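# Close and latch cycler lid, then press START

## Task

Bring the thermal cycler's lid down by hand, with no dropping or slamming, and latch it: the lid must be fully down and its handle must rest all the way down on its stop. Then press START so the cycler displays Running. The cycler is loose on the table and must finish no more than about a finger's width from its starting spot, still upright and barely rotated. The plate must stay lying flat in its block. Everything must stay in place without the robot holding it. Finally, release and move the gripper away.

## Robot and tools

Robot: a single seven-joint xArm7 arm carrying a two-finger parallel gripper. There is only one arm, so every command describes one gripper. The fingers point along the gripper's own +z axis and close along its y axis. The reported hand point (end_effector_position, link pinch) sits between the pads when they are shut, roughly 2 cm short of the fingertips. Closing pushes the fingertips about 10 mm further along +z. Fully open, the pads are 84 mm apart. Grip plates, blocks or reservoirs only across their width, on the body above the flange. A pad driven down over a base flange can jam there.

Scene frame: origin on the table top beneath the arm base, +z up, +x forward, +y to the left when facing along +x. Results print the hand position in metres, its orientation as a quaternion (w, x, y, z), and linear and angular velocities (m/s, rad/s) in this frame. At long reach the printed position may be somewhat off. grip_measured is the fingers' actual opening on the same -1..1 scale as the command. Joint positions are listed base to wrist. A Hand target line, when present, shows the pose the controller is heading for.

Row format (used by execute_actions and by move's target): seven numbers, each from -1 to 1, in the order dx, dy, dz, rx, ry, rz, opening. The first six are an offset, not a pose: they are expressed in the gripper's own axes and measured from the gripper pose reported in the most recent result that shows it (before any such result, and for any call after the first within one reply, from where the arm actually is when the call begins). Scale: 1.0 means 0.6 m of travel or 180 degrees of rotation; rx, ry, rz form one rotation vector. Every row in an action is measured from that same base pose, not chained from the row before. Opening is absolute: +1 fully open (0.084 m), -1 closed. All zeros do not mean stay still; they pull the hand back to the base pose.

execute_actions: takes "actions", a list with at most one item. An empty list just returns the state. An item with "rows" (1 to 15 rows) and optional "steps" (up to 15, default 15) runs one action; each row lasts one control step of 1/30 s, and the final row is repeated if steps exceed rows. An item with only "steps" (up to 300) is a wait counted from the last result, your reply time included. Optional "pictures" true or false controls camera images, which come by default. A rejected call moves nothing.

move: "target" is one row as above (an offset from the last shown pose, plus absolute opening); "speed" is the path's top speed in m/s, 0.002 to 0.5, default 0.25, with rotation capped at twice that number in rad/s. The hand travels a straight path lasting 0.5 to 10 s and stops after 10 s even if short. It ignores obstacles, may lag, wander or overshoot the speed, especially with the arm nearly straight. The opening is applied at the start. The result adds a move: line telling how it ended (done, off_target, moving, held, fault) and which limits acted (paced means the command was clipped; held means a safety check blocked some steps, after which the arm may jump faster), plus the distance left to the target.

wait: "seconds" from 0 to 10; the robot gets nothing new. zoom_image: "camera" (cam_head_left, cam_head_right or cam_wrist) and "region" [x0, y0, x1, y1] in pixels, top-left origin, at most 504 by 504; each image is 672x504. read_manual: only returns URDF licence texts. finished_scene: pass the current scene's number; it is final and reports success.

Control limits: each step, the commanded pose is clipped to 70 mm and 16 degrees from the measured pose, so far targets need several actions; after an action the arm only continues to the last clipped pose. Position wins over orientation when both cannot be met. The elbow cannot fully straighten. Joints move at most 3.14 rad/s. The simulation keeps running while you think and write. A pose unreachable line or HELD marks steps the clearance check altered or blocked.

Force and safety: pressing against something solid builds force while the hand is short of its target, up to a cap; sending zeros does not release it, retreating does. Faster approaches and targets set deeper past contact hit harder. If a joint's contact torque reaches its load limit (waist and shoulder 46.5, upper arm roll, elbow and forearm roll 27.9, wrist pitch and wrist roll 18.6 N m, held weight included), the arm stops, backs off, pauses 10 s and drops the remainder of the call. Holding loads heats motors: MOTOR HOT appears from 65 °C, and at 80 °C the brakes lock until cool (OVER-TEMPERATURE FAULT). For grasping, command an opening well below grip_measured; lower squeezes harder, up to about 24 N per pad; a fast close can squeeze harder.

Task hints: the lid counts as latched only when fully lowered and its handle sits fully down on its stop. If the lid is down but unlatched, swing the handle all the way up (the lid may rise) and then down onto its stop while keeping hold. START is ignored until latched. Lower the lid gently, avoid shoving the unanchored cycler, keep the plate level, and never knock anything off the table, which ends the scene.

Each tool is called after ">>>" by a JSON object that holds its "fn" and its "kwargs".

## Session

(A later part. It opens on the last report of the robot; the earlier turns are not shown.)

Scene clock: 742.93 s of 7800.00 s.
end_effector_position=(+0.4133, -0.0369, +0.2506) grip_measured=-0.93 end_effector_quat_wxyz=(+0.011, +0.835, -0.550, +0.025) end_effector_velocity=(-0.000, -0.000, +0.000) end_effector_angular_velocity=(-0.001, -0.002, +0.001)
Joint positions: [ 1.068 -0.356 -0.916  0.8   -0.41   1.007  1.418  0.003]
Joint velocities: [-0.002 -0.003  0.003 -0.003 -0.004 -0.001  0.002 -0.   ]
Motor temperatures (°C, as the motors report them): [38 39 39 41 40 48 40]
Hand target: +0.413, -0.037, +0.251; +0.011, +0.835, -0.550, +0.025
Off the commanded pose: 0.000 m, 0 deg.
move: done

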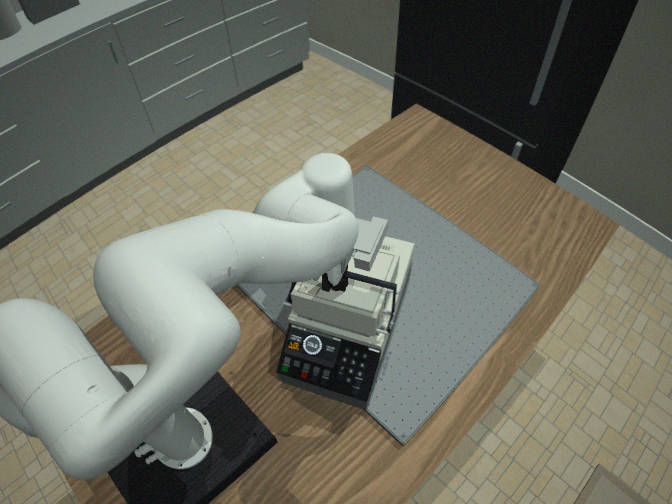

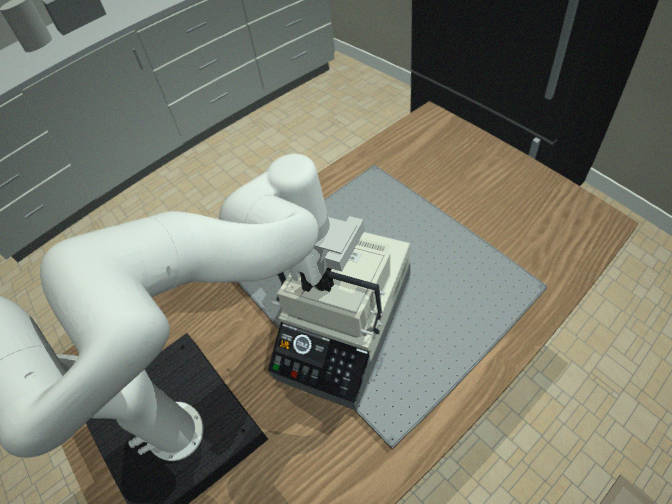

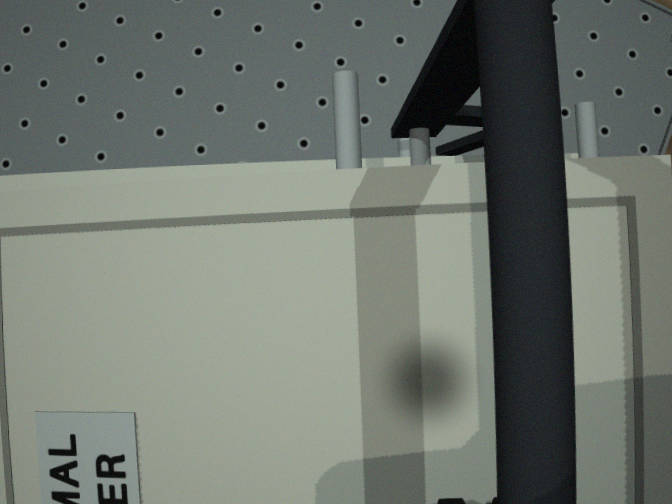

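>>> {"fn": "move", "kwargs": {"target": [0,0,0,0,0,0,-0.2]}}

>>> {"fn": "move", "kwargs": {"target": [0,0,-0.1,0,0,0,-0.2], "speed": 0.04}}

Scene clock: 750.57 s of 7800.00 s.
end_effector_position=(+0.4133, -0.0370, +0.2506) grip_measured=-0.21 end_effector_quat_wxyz=(+0.011, +0.835, -0.550, +0.025) end_effector_velocity=(+0.001, +0.000, +0.001) end_effector_angular_velocity=(+0.001, -0.002, +0.000)
Joint positions: [ 1.069 -0.357 -0.917  0.8   -0.411  1.007  1.418  0.035]
Joint velocities: [ 0.001 -0.001  0.     0.002  0.    -0.    -0.     0.   ]
Motor temperatures (°C, as the motors report them): [38 39 39 41 40 48 40]
Hand target: +0.413, -0.037, +0.251; +0.011, +0.835, -0.550, +0.025
Off the commanded pose: 0.000 m, 0 deg.
After step 90, 3.93 s passed at rest.
move: done

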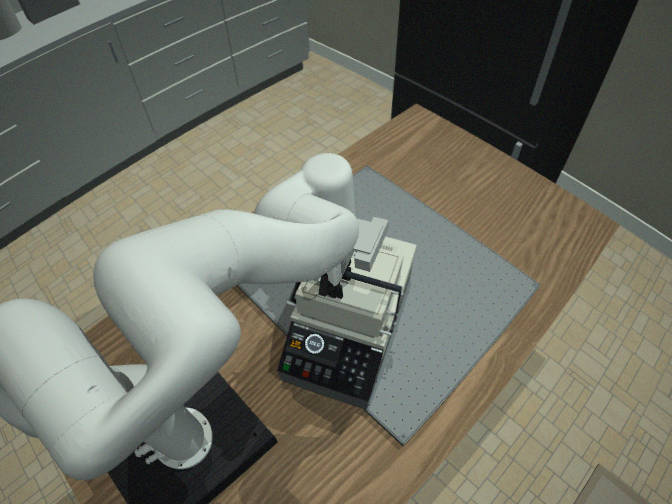

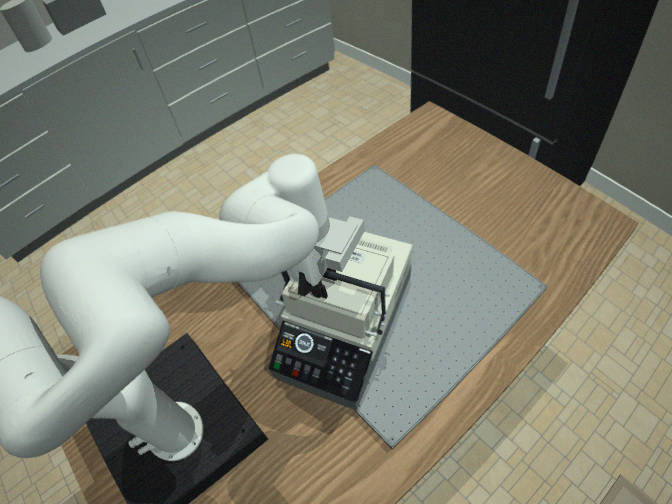

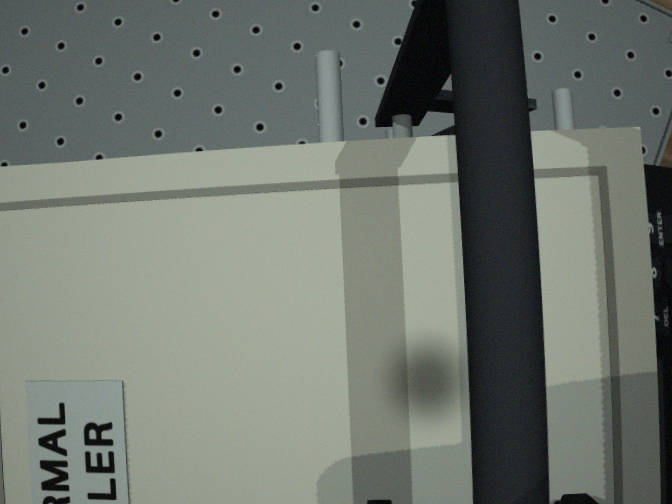

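Scene clock: 752.37 s of 7800.00 s.
end_effector_position=(+0.4114, -0.0339, +0.3103) grip_measured=-0.21 end_effector_quat_wxyz=(+0.011, +0.835, -0.550, +0.025) end_effector_velocity=(-0.000, +0.000, +0.002) end_effector_angular_velocity=(+0.001, -0.001, -0.000)
Joint positions: [ 1.052 -0.433 -0.826  0.915 -0.41   1.199  1.437  0.035]
Joint velocities: [-0.    -0.003  0.003  0.004  0.001  0.006  0.     0.   ]
Motor temperatures (°C, as the motors report them): [38 39 39 41 40 47 40]
Hand target: +0.411, -0.034, +0.311; +0.011, +0.835, -0.550, +0.025
Off the commanded pose: 0.000 m, 0 deg.
move: done

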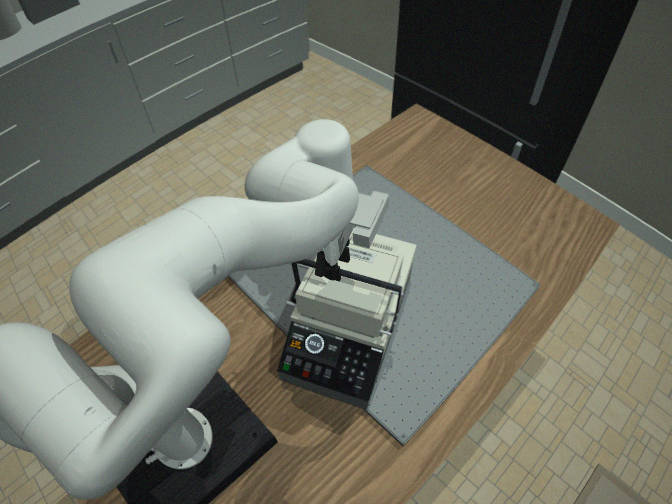

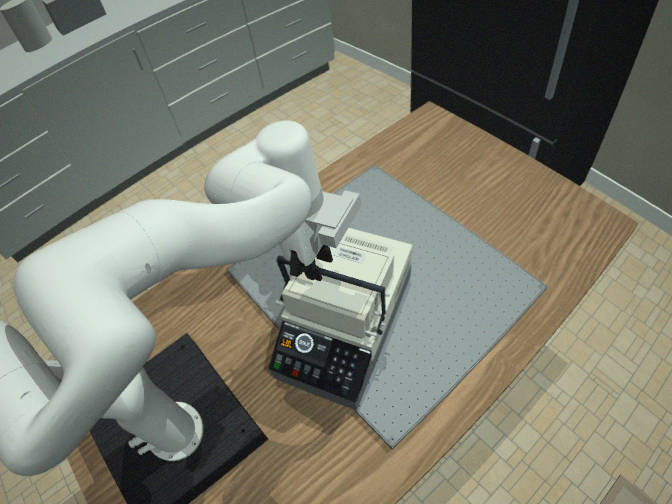

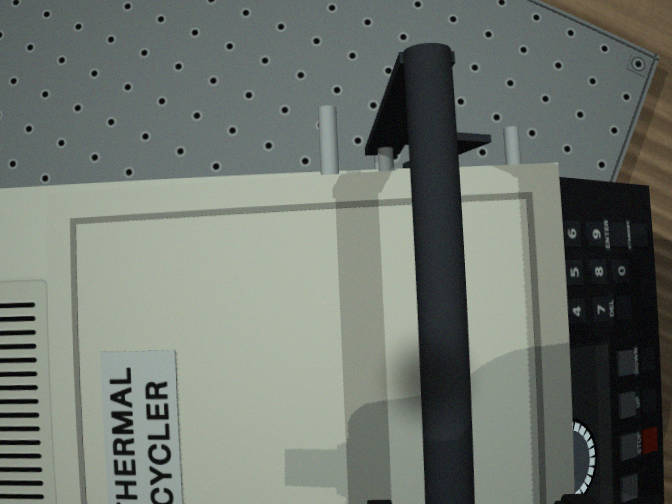

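>>> {"fn": "move", "kwargs": {"target": [0.035,0,0.125,0,0,0,-0.2], "speed": 0.04}}

>>> {"fn": "move", "kwargs": {"target": [0,0,0,0,0,0,-1]}}

Scene clock: 756.40 s of 7800.00 s.
end_effector_position=(+0.4228, -0.0569, +0.2377) grip_measured=-0.21 end_effector_quat_wxyz=(+0.011, +0.835, -0.550, +0.026) end_effector_velocity=(-0.001, -0.000, -0.003) end_effector_angular_velocity=(+0.000, +0.004, +0.001)
Joint positions: [ 1.085 -0.299 -0.996  0.811 -0.383  0.95   1.345  0.035]
Joint velocities: [ 0.001  0.004 -0.004 -0.004  0.002 -0.004 -0.003  0.   ]
Motor temperatures (°C, as the motors report them): [38 39 39 40 40 47 40]
Hand target: +0.422, -0.057, +0.237; +0.011, +0.835, -0.550, +0.025
Off the commanded pose: 0.001 m, 0 deg.
move: done

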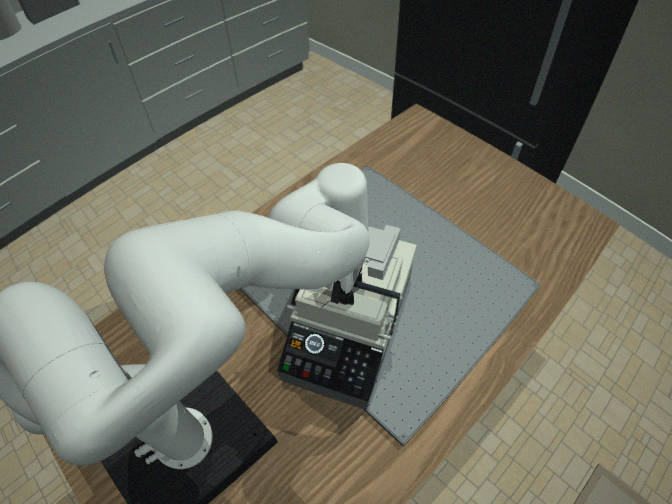

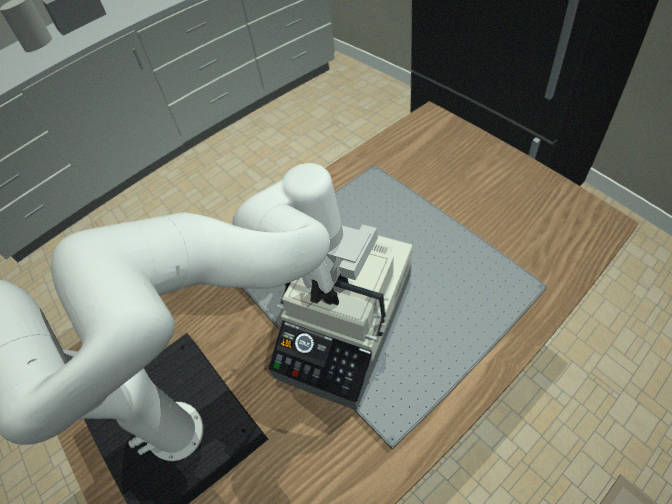

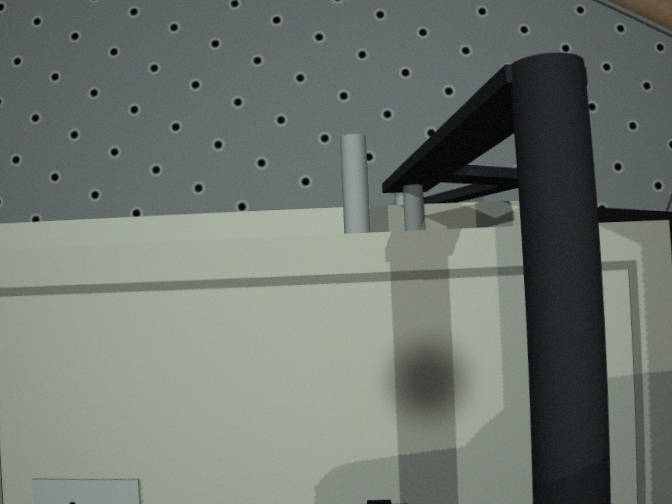

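Scene clock: 756.90 s of 7800.00 s.
end_effector_position=(+0.4229, -0.0575, +0.2379) grip_measured=-0.92 end_effector_quat_wxyz=(+0.010, +0.835, -0.550, +0.027) end_effector_velocity=(-0.001, +0.001, -0.001) end_effector_angular_velocity=(-0.001, +0.004, +0.003)
Joint positions: [ 1.085 -0.299 -0.997  0.811 -0.383  0.95   1.346  0.003]
Joint velocities: [ 0.002  0.001  0.001 -0.003 -0.     0.001  0.001  0.   ]
Motor temperatures (°C, as the motors report them): [38 39 39 40 40 47 40]
Hand target: +0.423, -0.057, +0.238; +0.011, +0.835, -0.550, +0.026
Off the commanded pose: 0.001 m, 0 deg.
move: done

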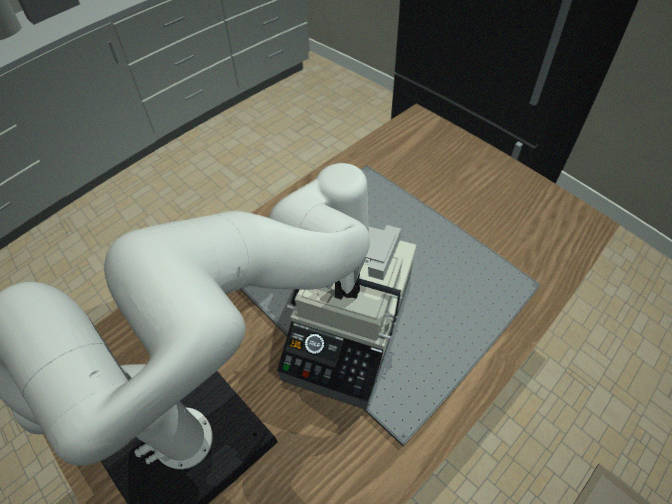

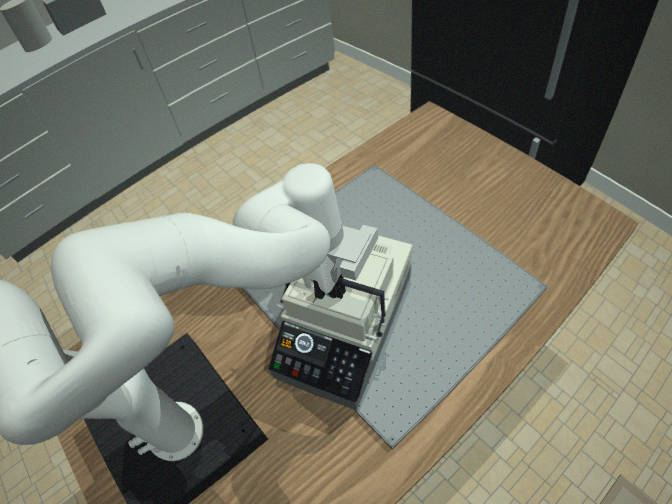

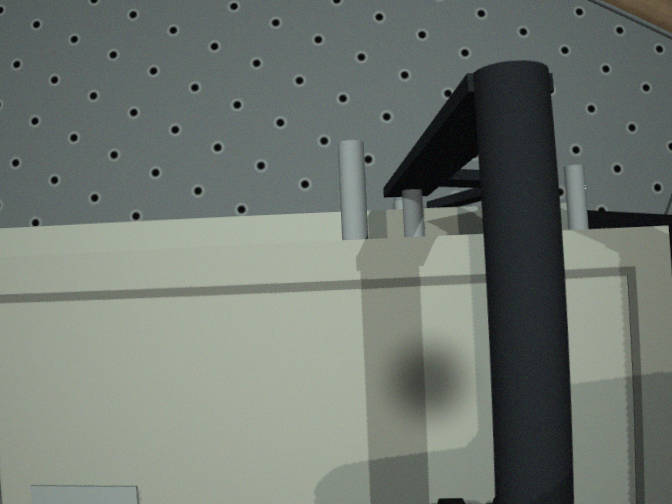

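>>> {"fn": "move", "kwargs": {"target": [0,0,-0.005,0,0,0,0.2]}}

>>> {"fn": "move", "kwargs": {"target": [0,0.012,0.02,0,0,0,0.2], "speed": 0.02}}

Scene clock: 758.77 s of 7800.00 s.
end_effector_position=(+0.4225, -0.0575, +0.2404) grip_measured=+0.19 end_effector_quat_wxyz=(+0.011, +0.835, -0.550, +0.026) end_effector_velocity=(+0.000, +0.000, +0.001) end_effector_angular_velocity=(+0.000, -0.001, +0.001)
Joint positions: [ 1.082 -0.305 -0.991  0.815 -0.386  0.96   1.348  0.052]
Joint velocities: [ 0.001 -0.001  0.001  0.001 -0.     0.001  0.     0.   ]
Motor temperatures (°C, as the motors report them): [38 39 39 40 40 47 40]
Hand target: +0.423, -0.057, +0.241; +0.010, +0.835, -0.550, +0.027
Off the commanded pose: 0.001 m, 0 deg.
move: done

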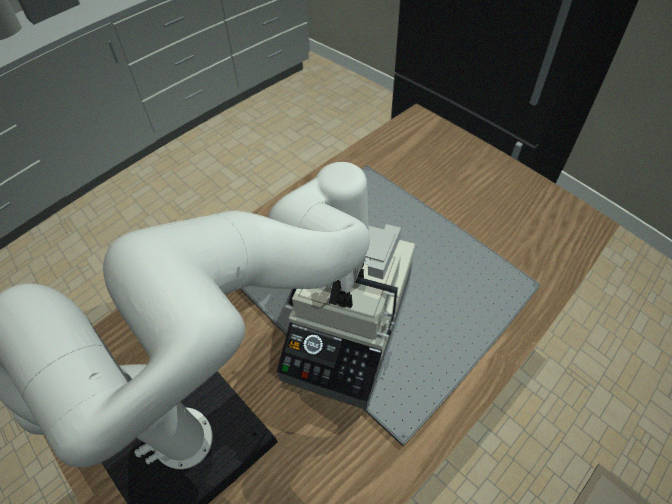

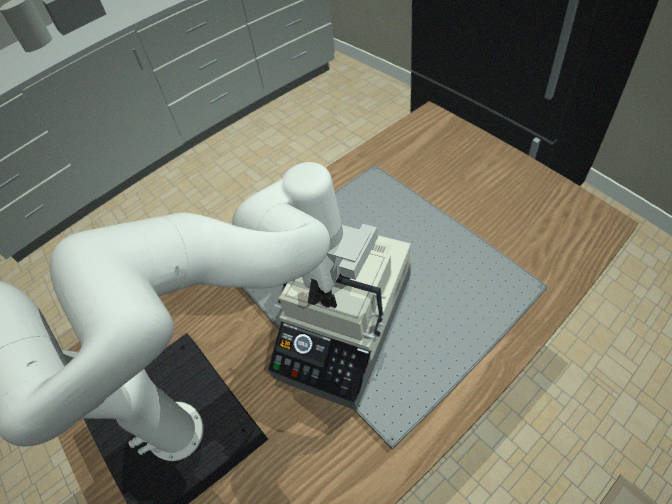

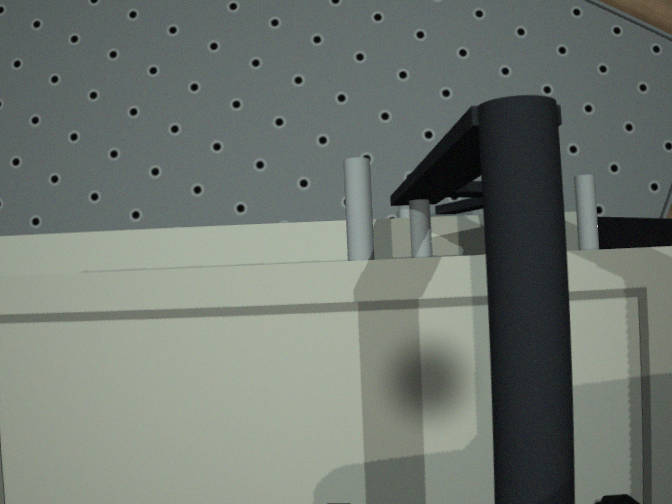

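Scene clock: 759.73 s of 7800.00 s.
end_effector_position=(+0.4214, -0.0616, +0.2338) grip_measured=+0.19 end_effector_quat_wxyz=(+0.007, +0.834, -0.551, +0.032) end_effector_velocity=(+0.001, -0.002, -0.001) end_effector_angular_velocity=(-0.005, -0.001, -0.004)
Joint positions: [ 1.07  -0.31  -0.997  0.79  -0.4    0.925  1.349  0.052]
Joint velocities: [-0.     0.007 -0.005  0.002 -0.001 -0.003 -0.001 -0.   ]
Motor temperatures (°C, as the motors report them): [38 39 39 40 40 47 40]
Hand target: +0.416, -0.061, +0.228; +0.011, +0.835, -0.550, +0.026
Off the commanded pose: 0.008 m, 1 deg.
move: off_target

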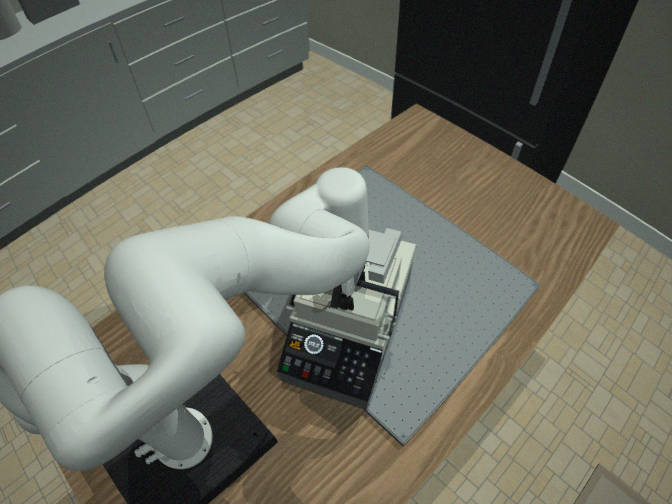

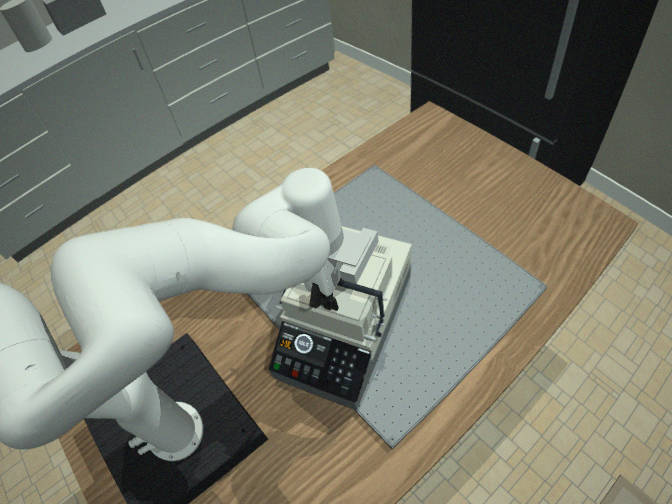

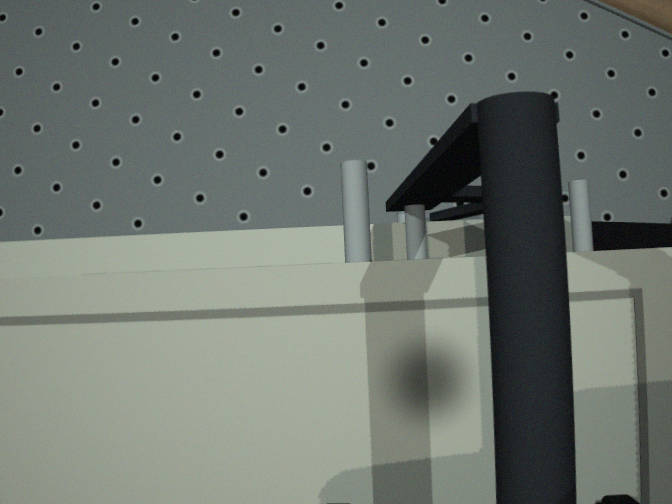

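>>> {"fn": "move", "kwargs": {"target": [0,0,-0.012,0,0,0,-0.5], "speed": 0.02}}

>>> {"fn": "move", "kwargs": {"target": [0,0,0,0,0,0,-1]}}

Scene clock: 761.50 s of 7800.00 s.
end_effector_position=(+0.4204, -0.0612, +0.2401) grip_measured=-0.52 end_effector_quat_wxyz=(+0.008, +0.834, -0.551, +0.031) end_effector_velocity=(+0.002, -0.000, +0.004) end_effector_angular_velocity=(+0.001, -0.007, +0.001)
Joint positions: [ 1.067 -0.326 -0.985  0.799 -0.408  0.951  1.357  0.021]
Joint velocities: [-0.001 -0.004  0.003  0.007 -0.002  0.003  0.001 -0.   ]
Motor temperatures (°C, as the motors report them): [38 39 39 40 40 47 40]
Hand target: +0.421, -0.061, +0.241; +0.007, +0.834, -0.551, +0.032
Off the commanded pose: 0.001 m, 0 deg.
move: done

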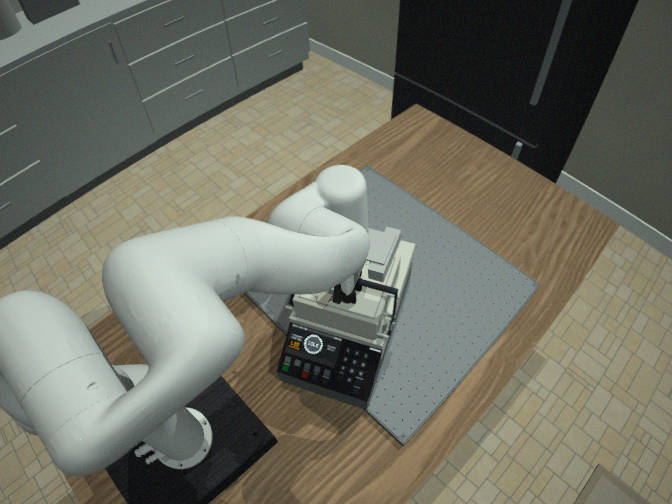

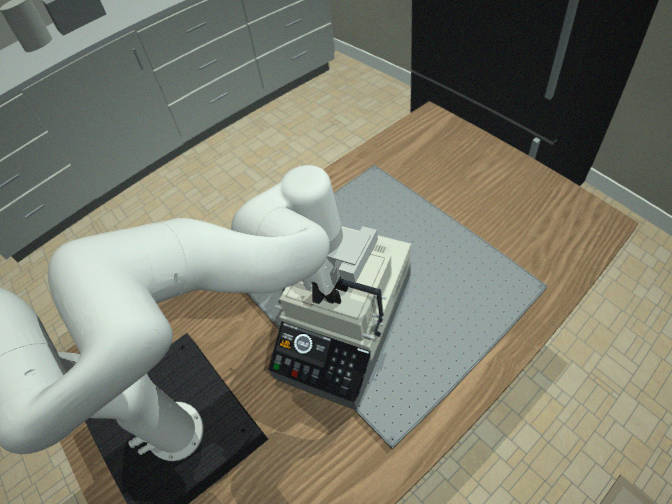

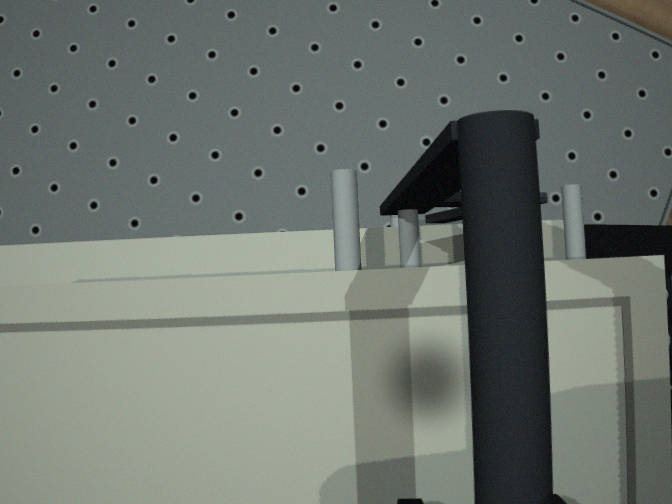

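Scene clock: 762.00 s of 7800.00 s.
end_effector_position=(+0.4203, -0.0611, +0.2400) grip_measured=-0.91 end_effector_quat_wxyz=(+0.008, +0.834, -0.551, +0.031) end_effector_velocity=(+0.000, +0.000, +0.000) end_effector_angular_velocity=(+0.001, -0.002, -0.000)
Joint positions: [ 1.067 -0.326 -0.985  0.799 -0.408  0.951  1.357  0.004]
Joint velocities: [-0.    -0.001  0.    -0.     0.    -0.002  0.     0.   ]
Motor temperatures (°C, as the motors report them): [38 39 39 40 40 47 40]
Hand target: +0.420, -0.061, +0.240; +0.008, +0.834, -0.551, +0.031
Off the commanded pose: 0.000 m, 0 deg.
move: done

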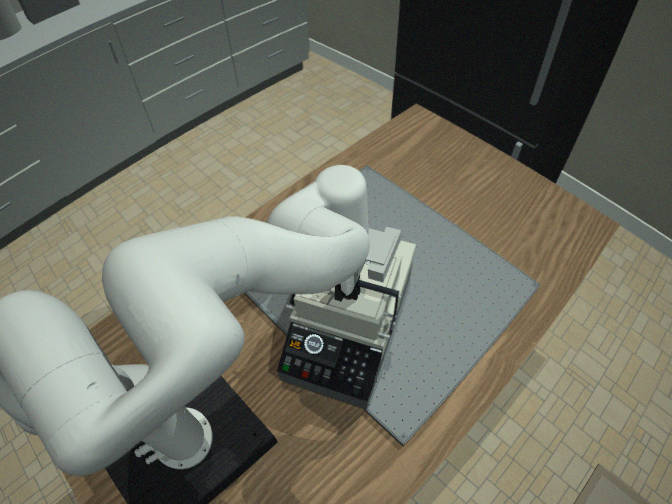

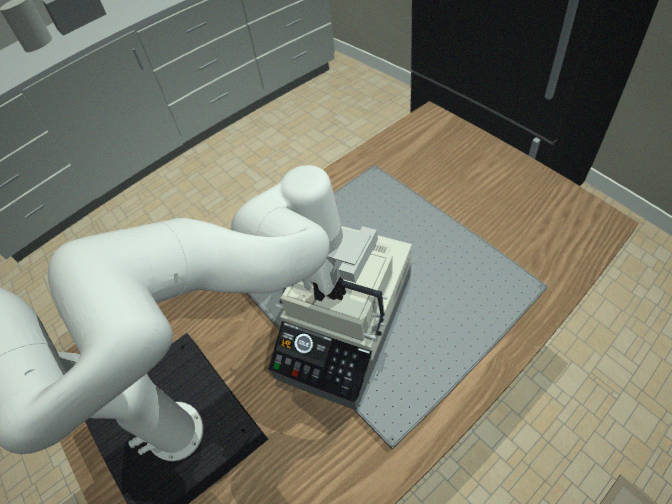

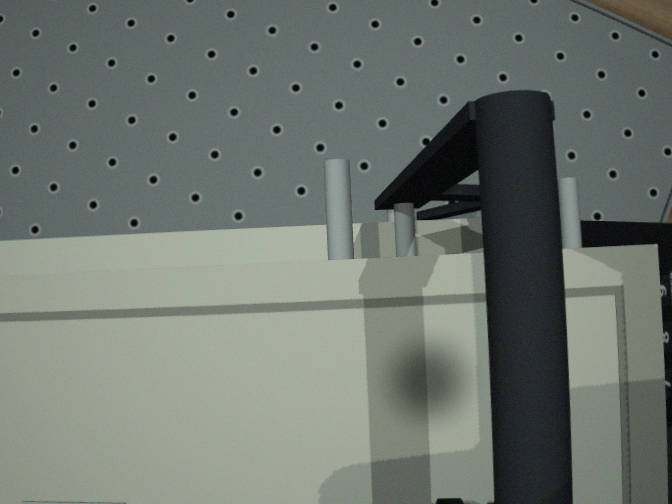

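>>> {"fn": "move", "kwargs": {"target": [0,0,0,0,0,0,0.1]}}

>>> {"fn": "move", "kwargs": {"target": [0,0,-0.05,0,0,0,0.1], "speed": 0.03}}

>>> {"fn": "move", "kwargs": {"target": [0,0,0,0,0,0,-1]}}

Scene clock: 764.60 s of 7800.00 s.
end_effector_position=(+0.4203, -0.0611, +0.2400) grip_measured=+0.09 end_effector_quat_wxyz=(+0.008, +0.834, -0.551, +0.031) end_effector_velocity=(+0.000, +0.000, +0.000) end_effector_angular_velocity=(+0.002, -0.002, +0.000)
Joint positions: [ 1.066 -0.326 -0.984  0.799 -0.408  0.951  1.357  0.048]
Joint velocities: [ 0.    -0.001 -0.    -0.     0.001 -0.001 -0.    -0.   ]
Motor temperatures (°C, as the motors report them): [38 39 39 39 40 47 40]
Hand target: +0.420, -0.061, +0.240; +0.008, +0.834, -0.551, +0.031
Off the commanded pose: 0.000 m, 0 deg.
move: done

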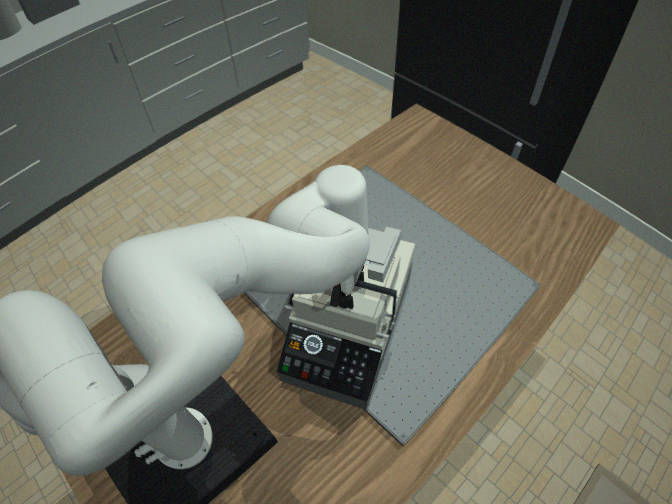

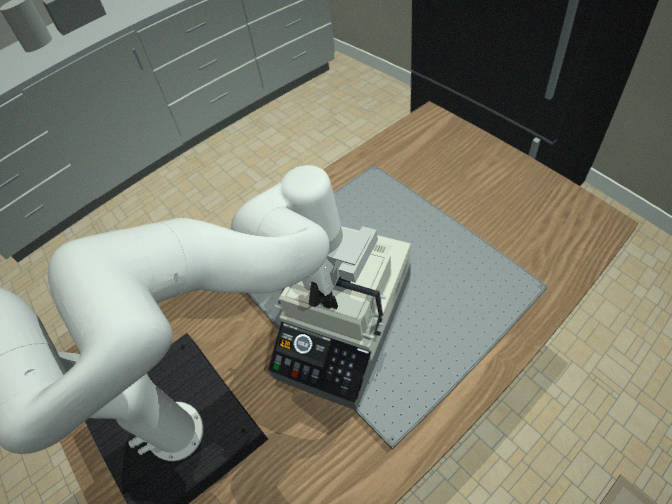

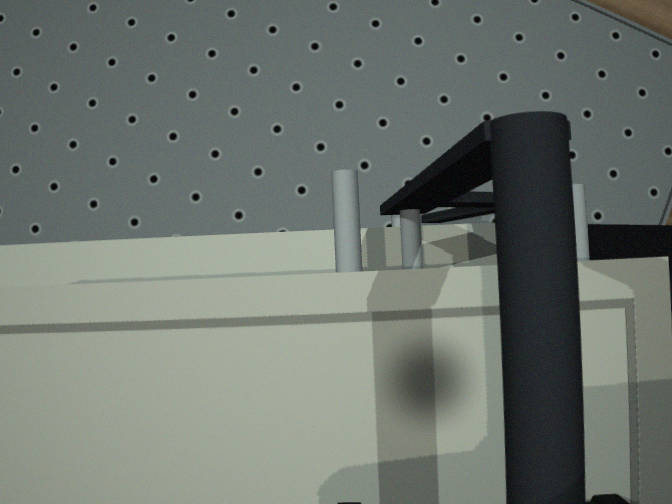

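Scene clock: 765.90 s of 7800.00 s.
end_effector_position=(+0.4189, -0.0595, +0.2697) grip_measured=+0.09 end_effector_quat_wxyz=(+0.008, +0.834, -0.551, +0.031) end_effector_velocity=(-0.001, +0.001, +0.001) end_effector_angular_velocity=(+0.001, +0.002, +0.000)
Joint positions: [ 1.047 -0.381 -0.927  0.848 -0.422  1.053  1.376  0.048]
Joint velocities: [-0.    -0.003  0.003  0.002  0.001  0.007  0.001  0.   ]
Motor temperatures (°C, as the motors report them): [38 39 39 39 40 47 40]
Hand target: +0.419, -0.060, +0.270; +0.008, +0.834, -0.551, +0.031
Off the commanded pose: 0.000 m, 0 deg.
move: done

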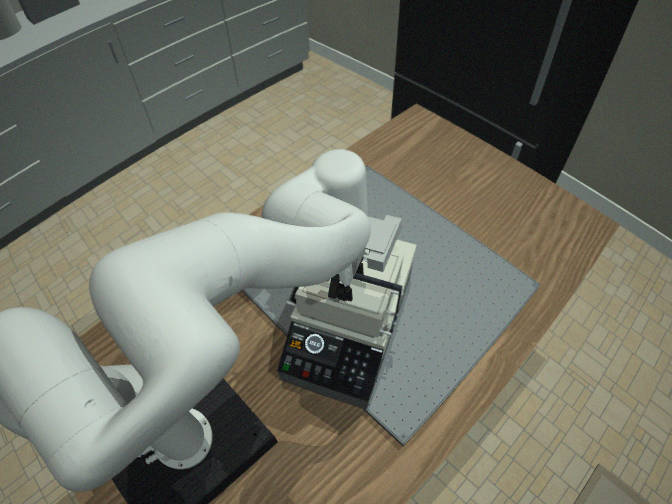

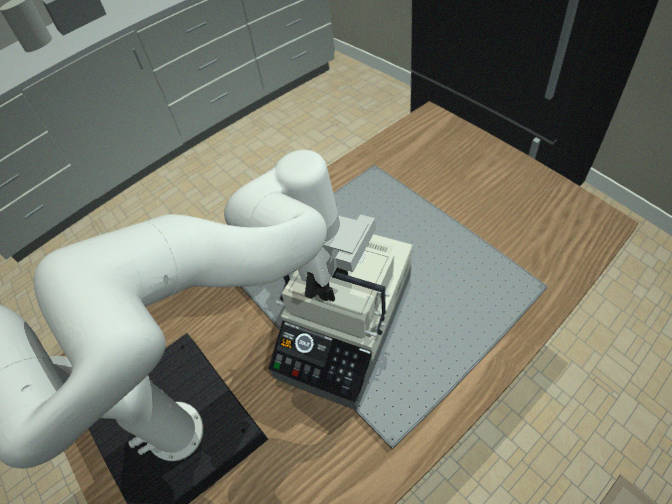

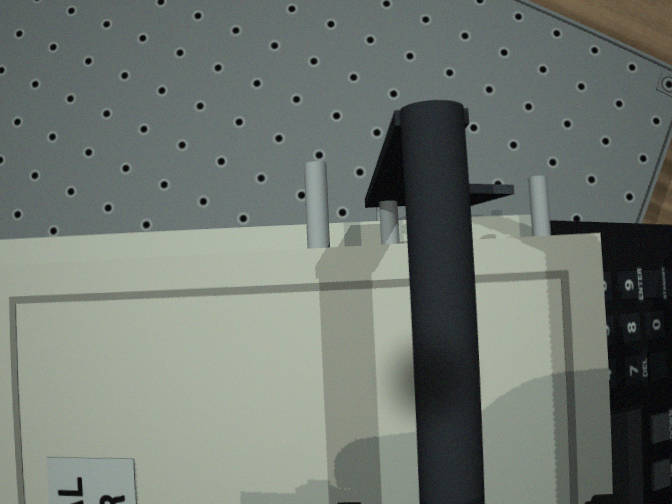

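Scene clock: 766.40 s of 7800.00 s.
end_effector_position=(+0.4190, -0.0596, +0.2698) grip_measured=-0.73 end_effector_quat_wxyz=(+0.008, +0.834, -0.551, +0.031) end_effector_velocity=(+0.000, +0.000, -0.000) end_effector_angular_velocity=(+0.001, -0.001, -0.002)
Joint positions: [ 1.047 -0.381 -0.927  0.848 -0.422  1.052  1.376  0.012]
Joint velocities: [-0.    -0.     0.    -0.     0.001 -0.002  0.002  0.   ]
Motor temperatures (°C, as the motors report them): [38 39 39 39 40 47 40]
Hand target: +0.419, -0.060, +0.270; +0.008, +0.834, -0.551, +0.031
Off the commanded pose: 0.000 m, 0 deg.
move: done

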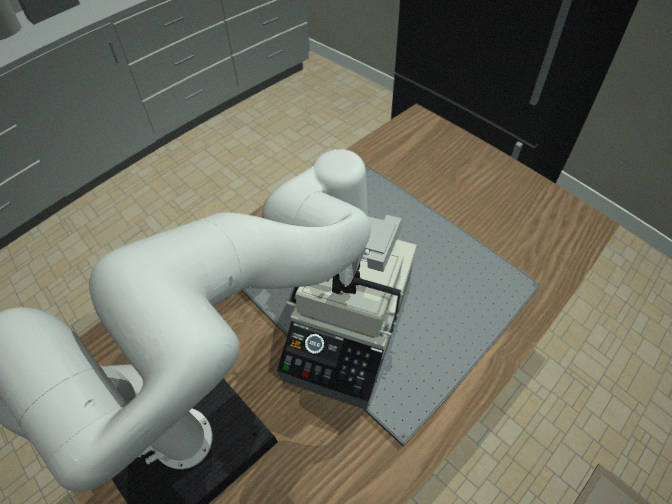

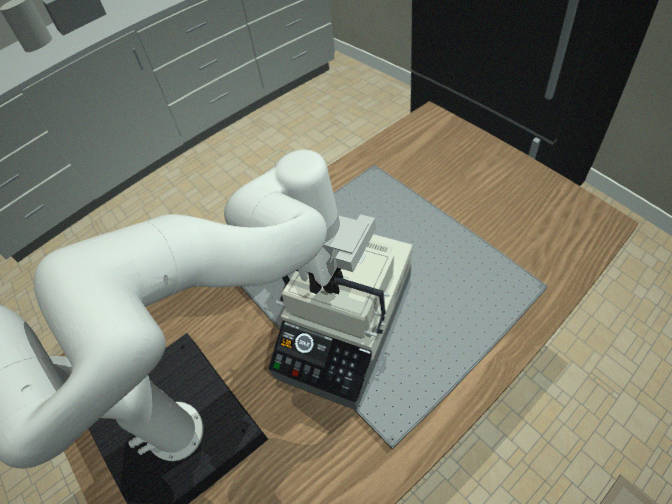

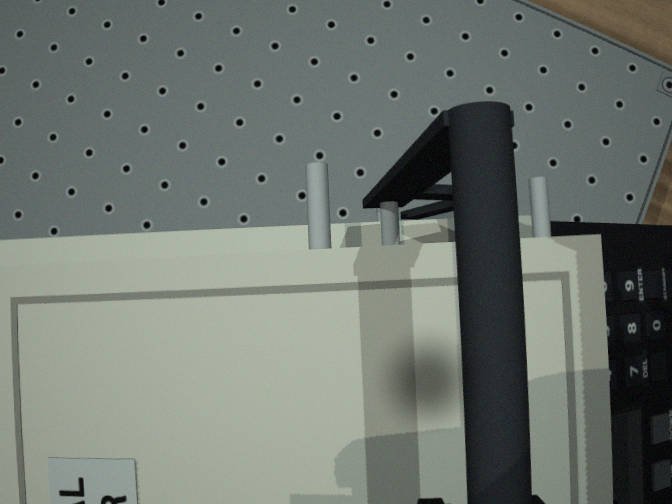

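>>> {"fn": "move", "kwargs": {"target": [0,-0.04,-0.01,0,0,0,-1], "speed": 0.015}}

>>> {"fn": "move", "kwargs": {"target": [0,-0.04,0,0,0,0,-1], "speed": 0.015}}

Scene clock: 769.40 s of 7800.00 s.
end_effector_position=(+0.4407, -0.0497, +0.2762) grip_measured=-0.73 end_effector_quat_wxyz=(+0.008, +0.834, -0.550, +0.031) end_effector_velocity=(+0.002, -0.000, +0.001) end_effector_angular_velocity=(+0.001, -0.001, -0.002)
Joint positions: [ 1.106 -0.29  -0.97   0.925 -0.348  1.049  1.342  0.012]
Joint velocities: [ 0.003  0.007 -0.005  0.006  0.006 -0.001 -0.004  0.   ]
Motor temperatures (°C, as the motors report them): [38 39 39 39 40 47 40]
Hand target: +0.441, -0.050, +0.276; +0.008, +0.834, -0.551, +0.031
Off the commanded pose: 0.000 m, 0 deg.
move: done

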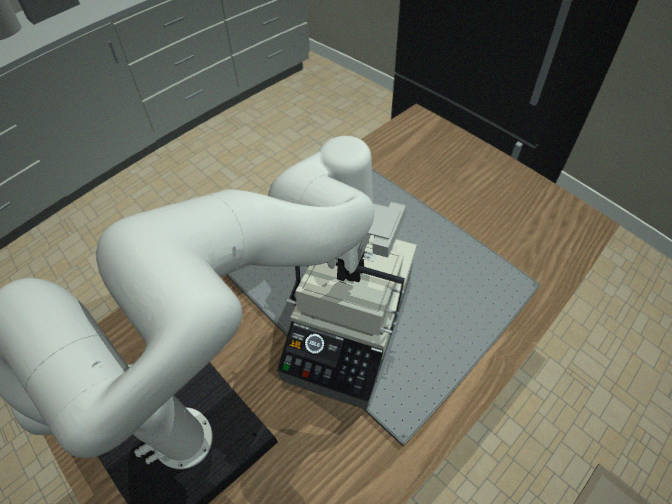

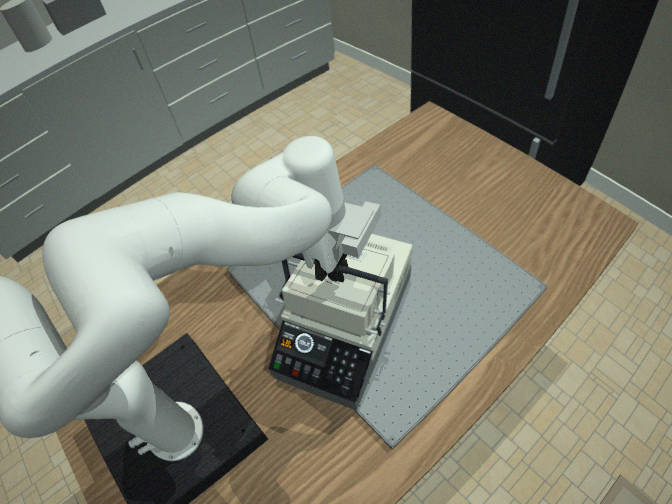

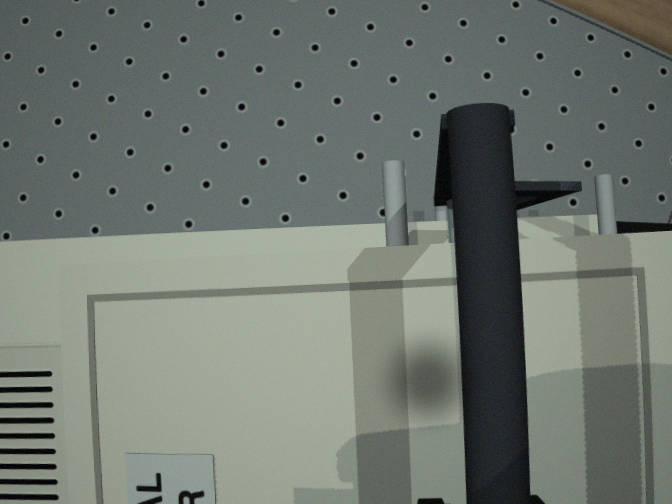

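Scene clock: 771.27 s of 7800.00 s.
end_effector_position=(+0.4629, -0.0402, +0.2773) grip_measured=-0.73 end_effector_quat_wxyz=(+0.007, +0.834, -0.550, +0.031) end_effector_velocity=(+0.000, -0.001, -0.001) end_effector_angular_velocity=(-0.000, +0.003, -0.001)
Joint positions: [ 1.162 -0.176 -1.026  0.996 -0.247  1.031  1.284  0.012]
Joint velocities: [ 0.001  0.006 -0.004  0.     0.005 -0.001 -0.005  0.   ]
Motor temperatures (°C, as the motors report them): [38 39 39 40 40 47 40]
Hand target: +0.463, -0.040, +0.277; +0.008, +0.834, -0.550, +0.031
Off the commanded pose: 0.001 m, 0 deg.
move: done

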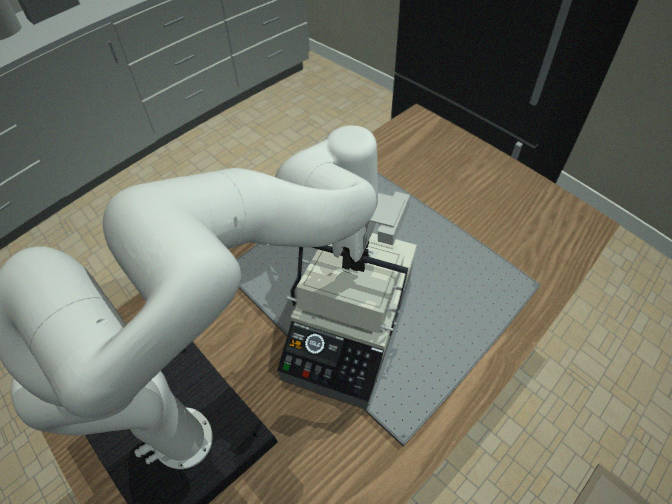

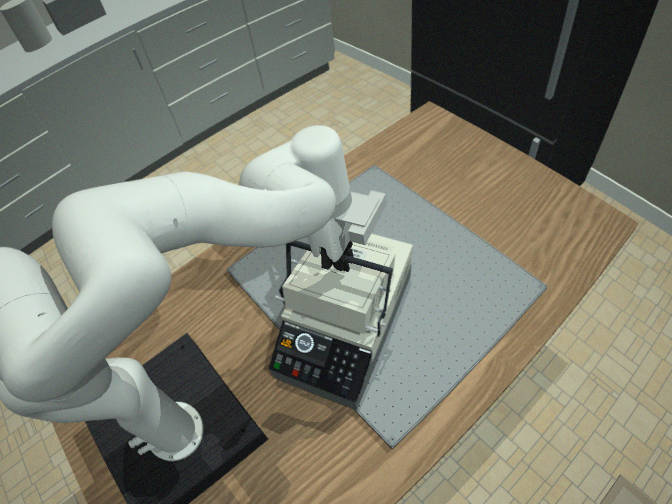

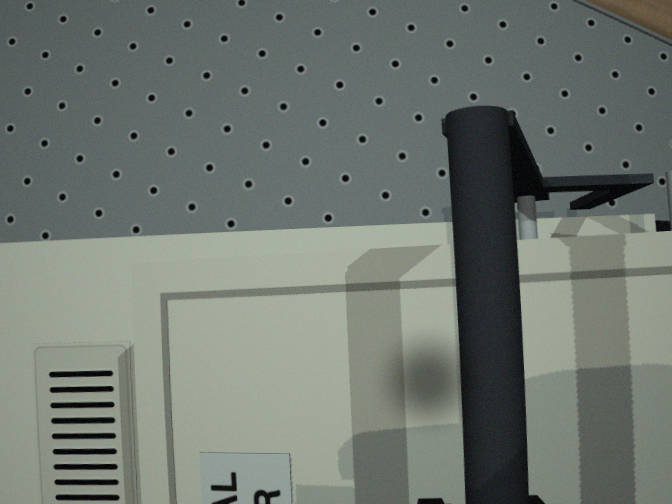

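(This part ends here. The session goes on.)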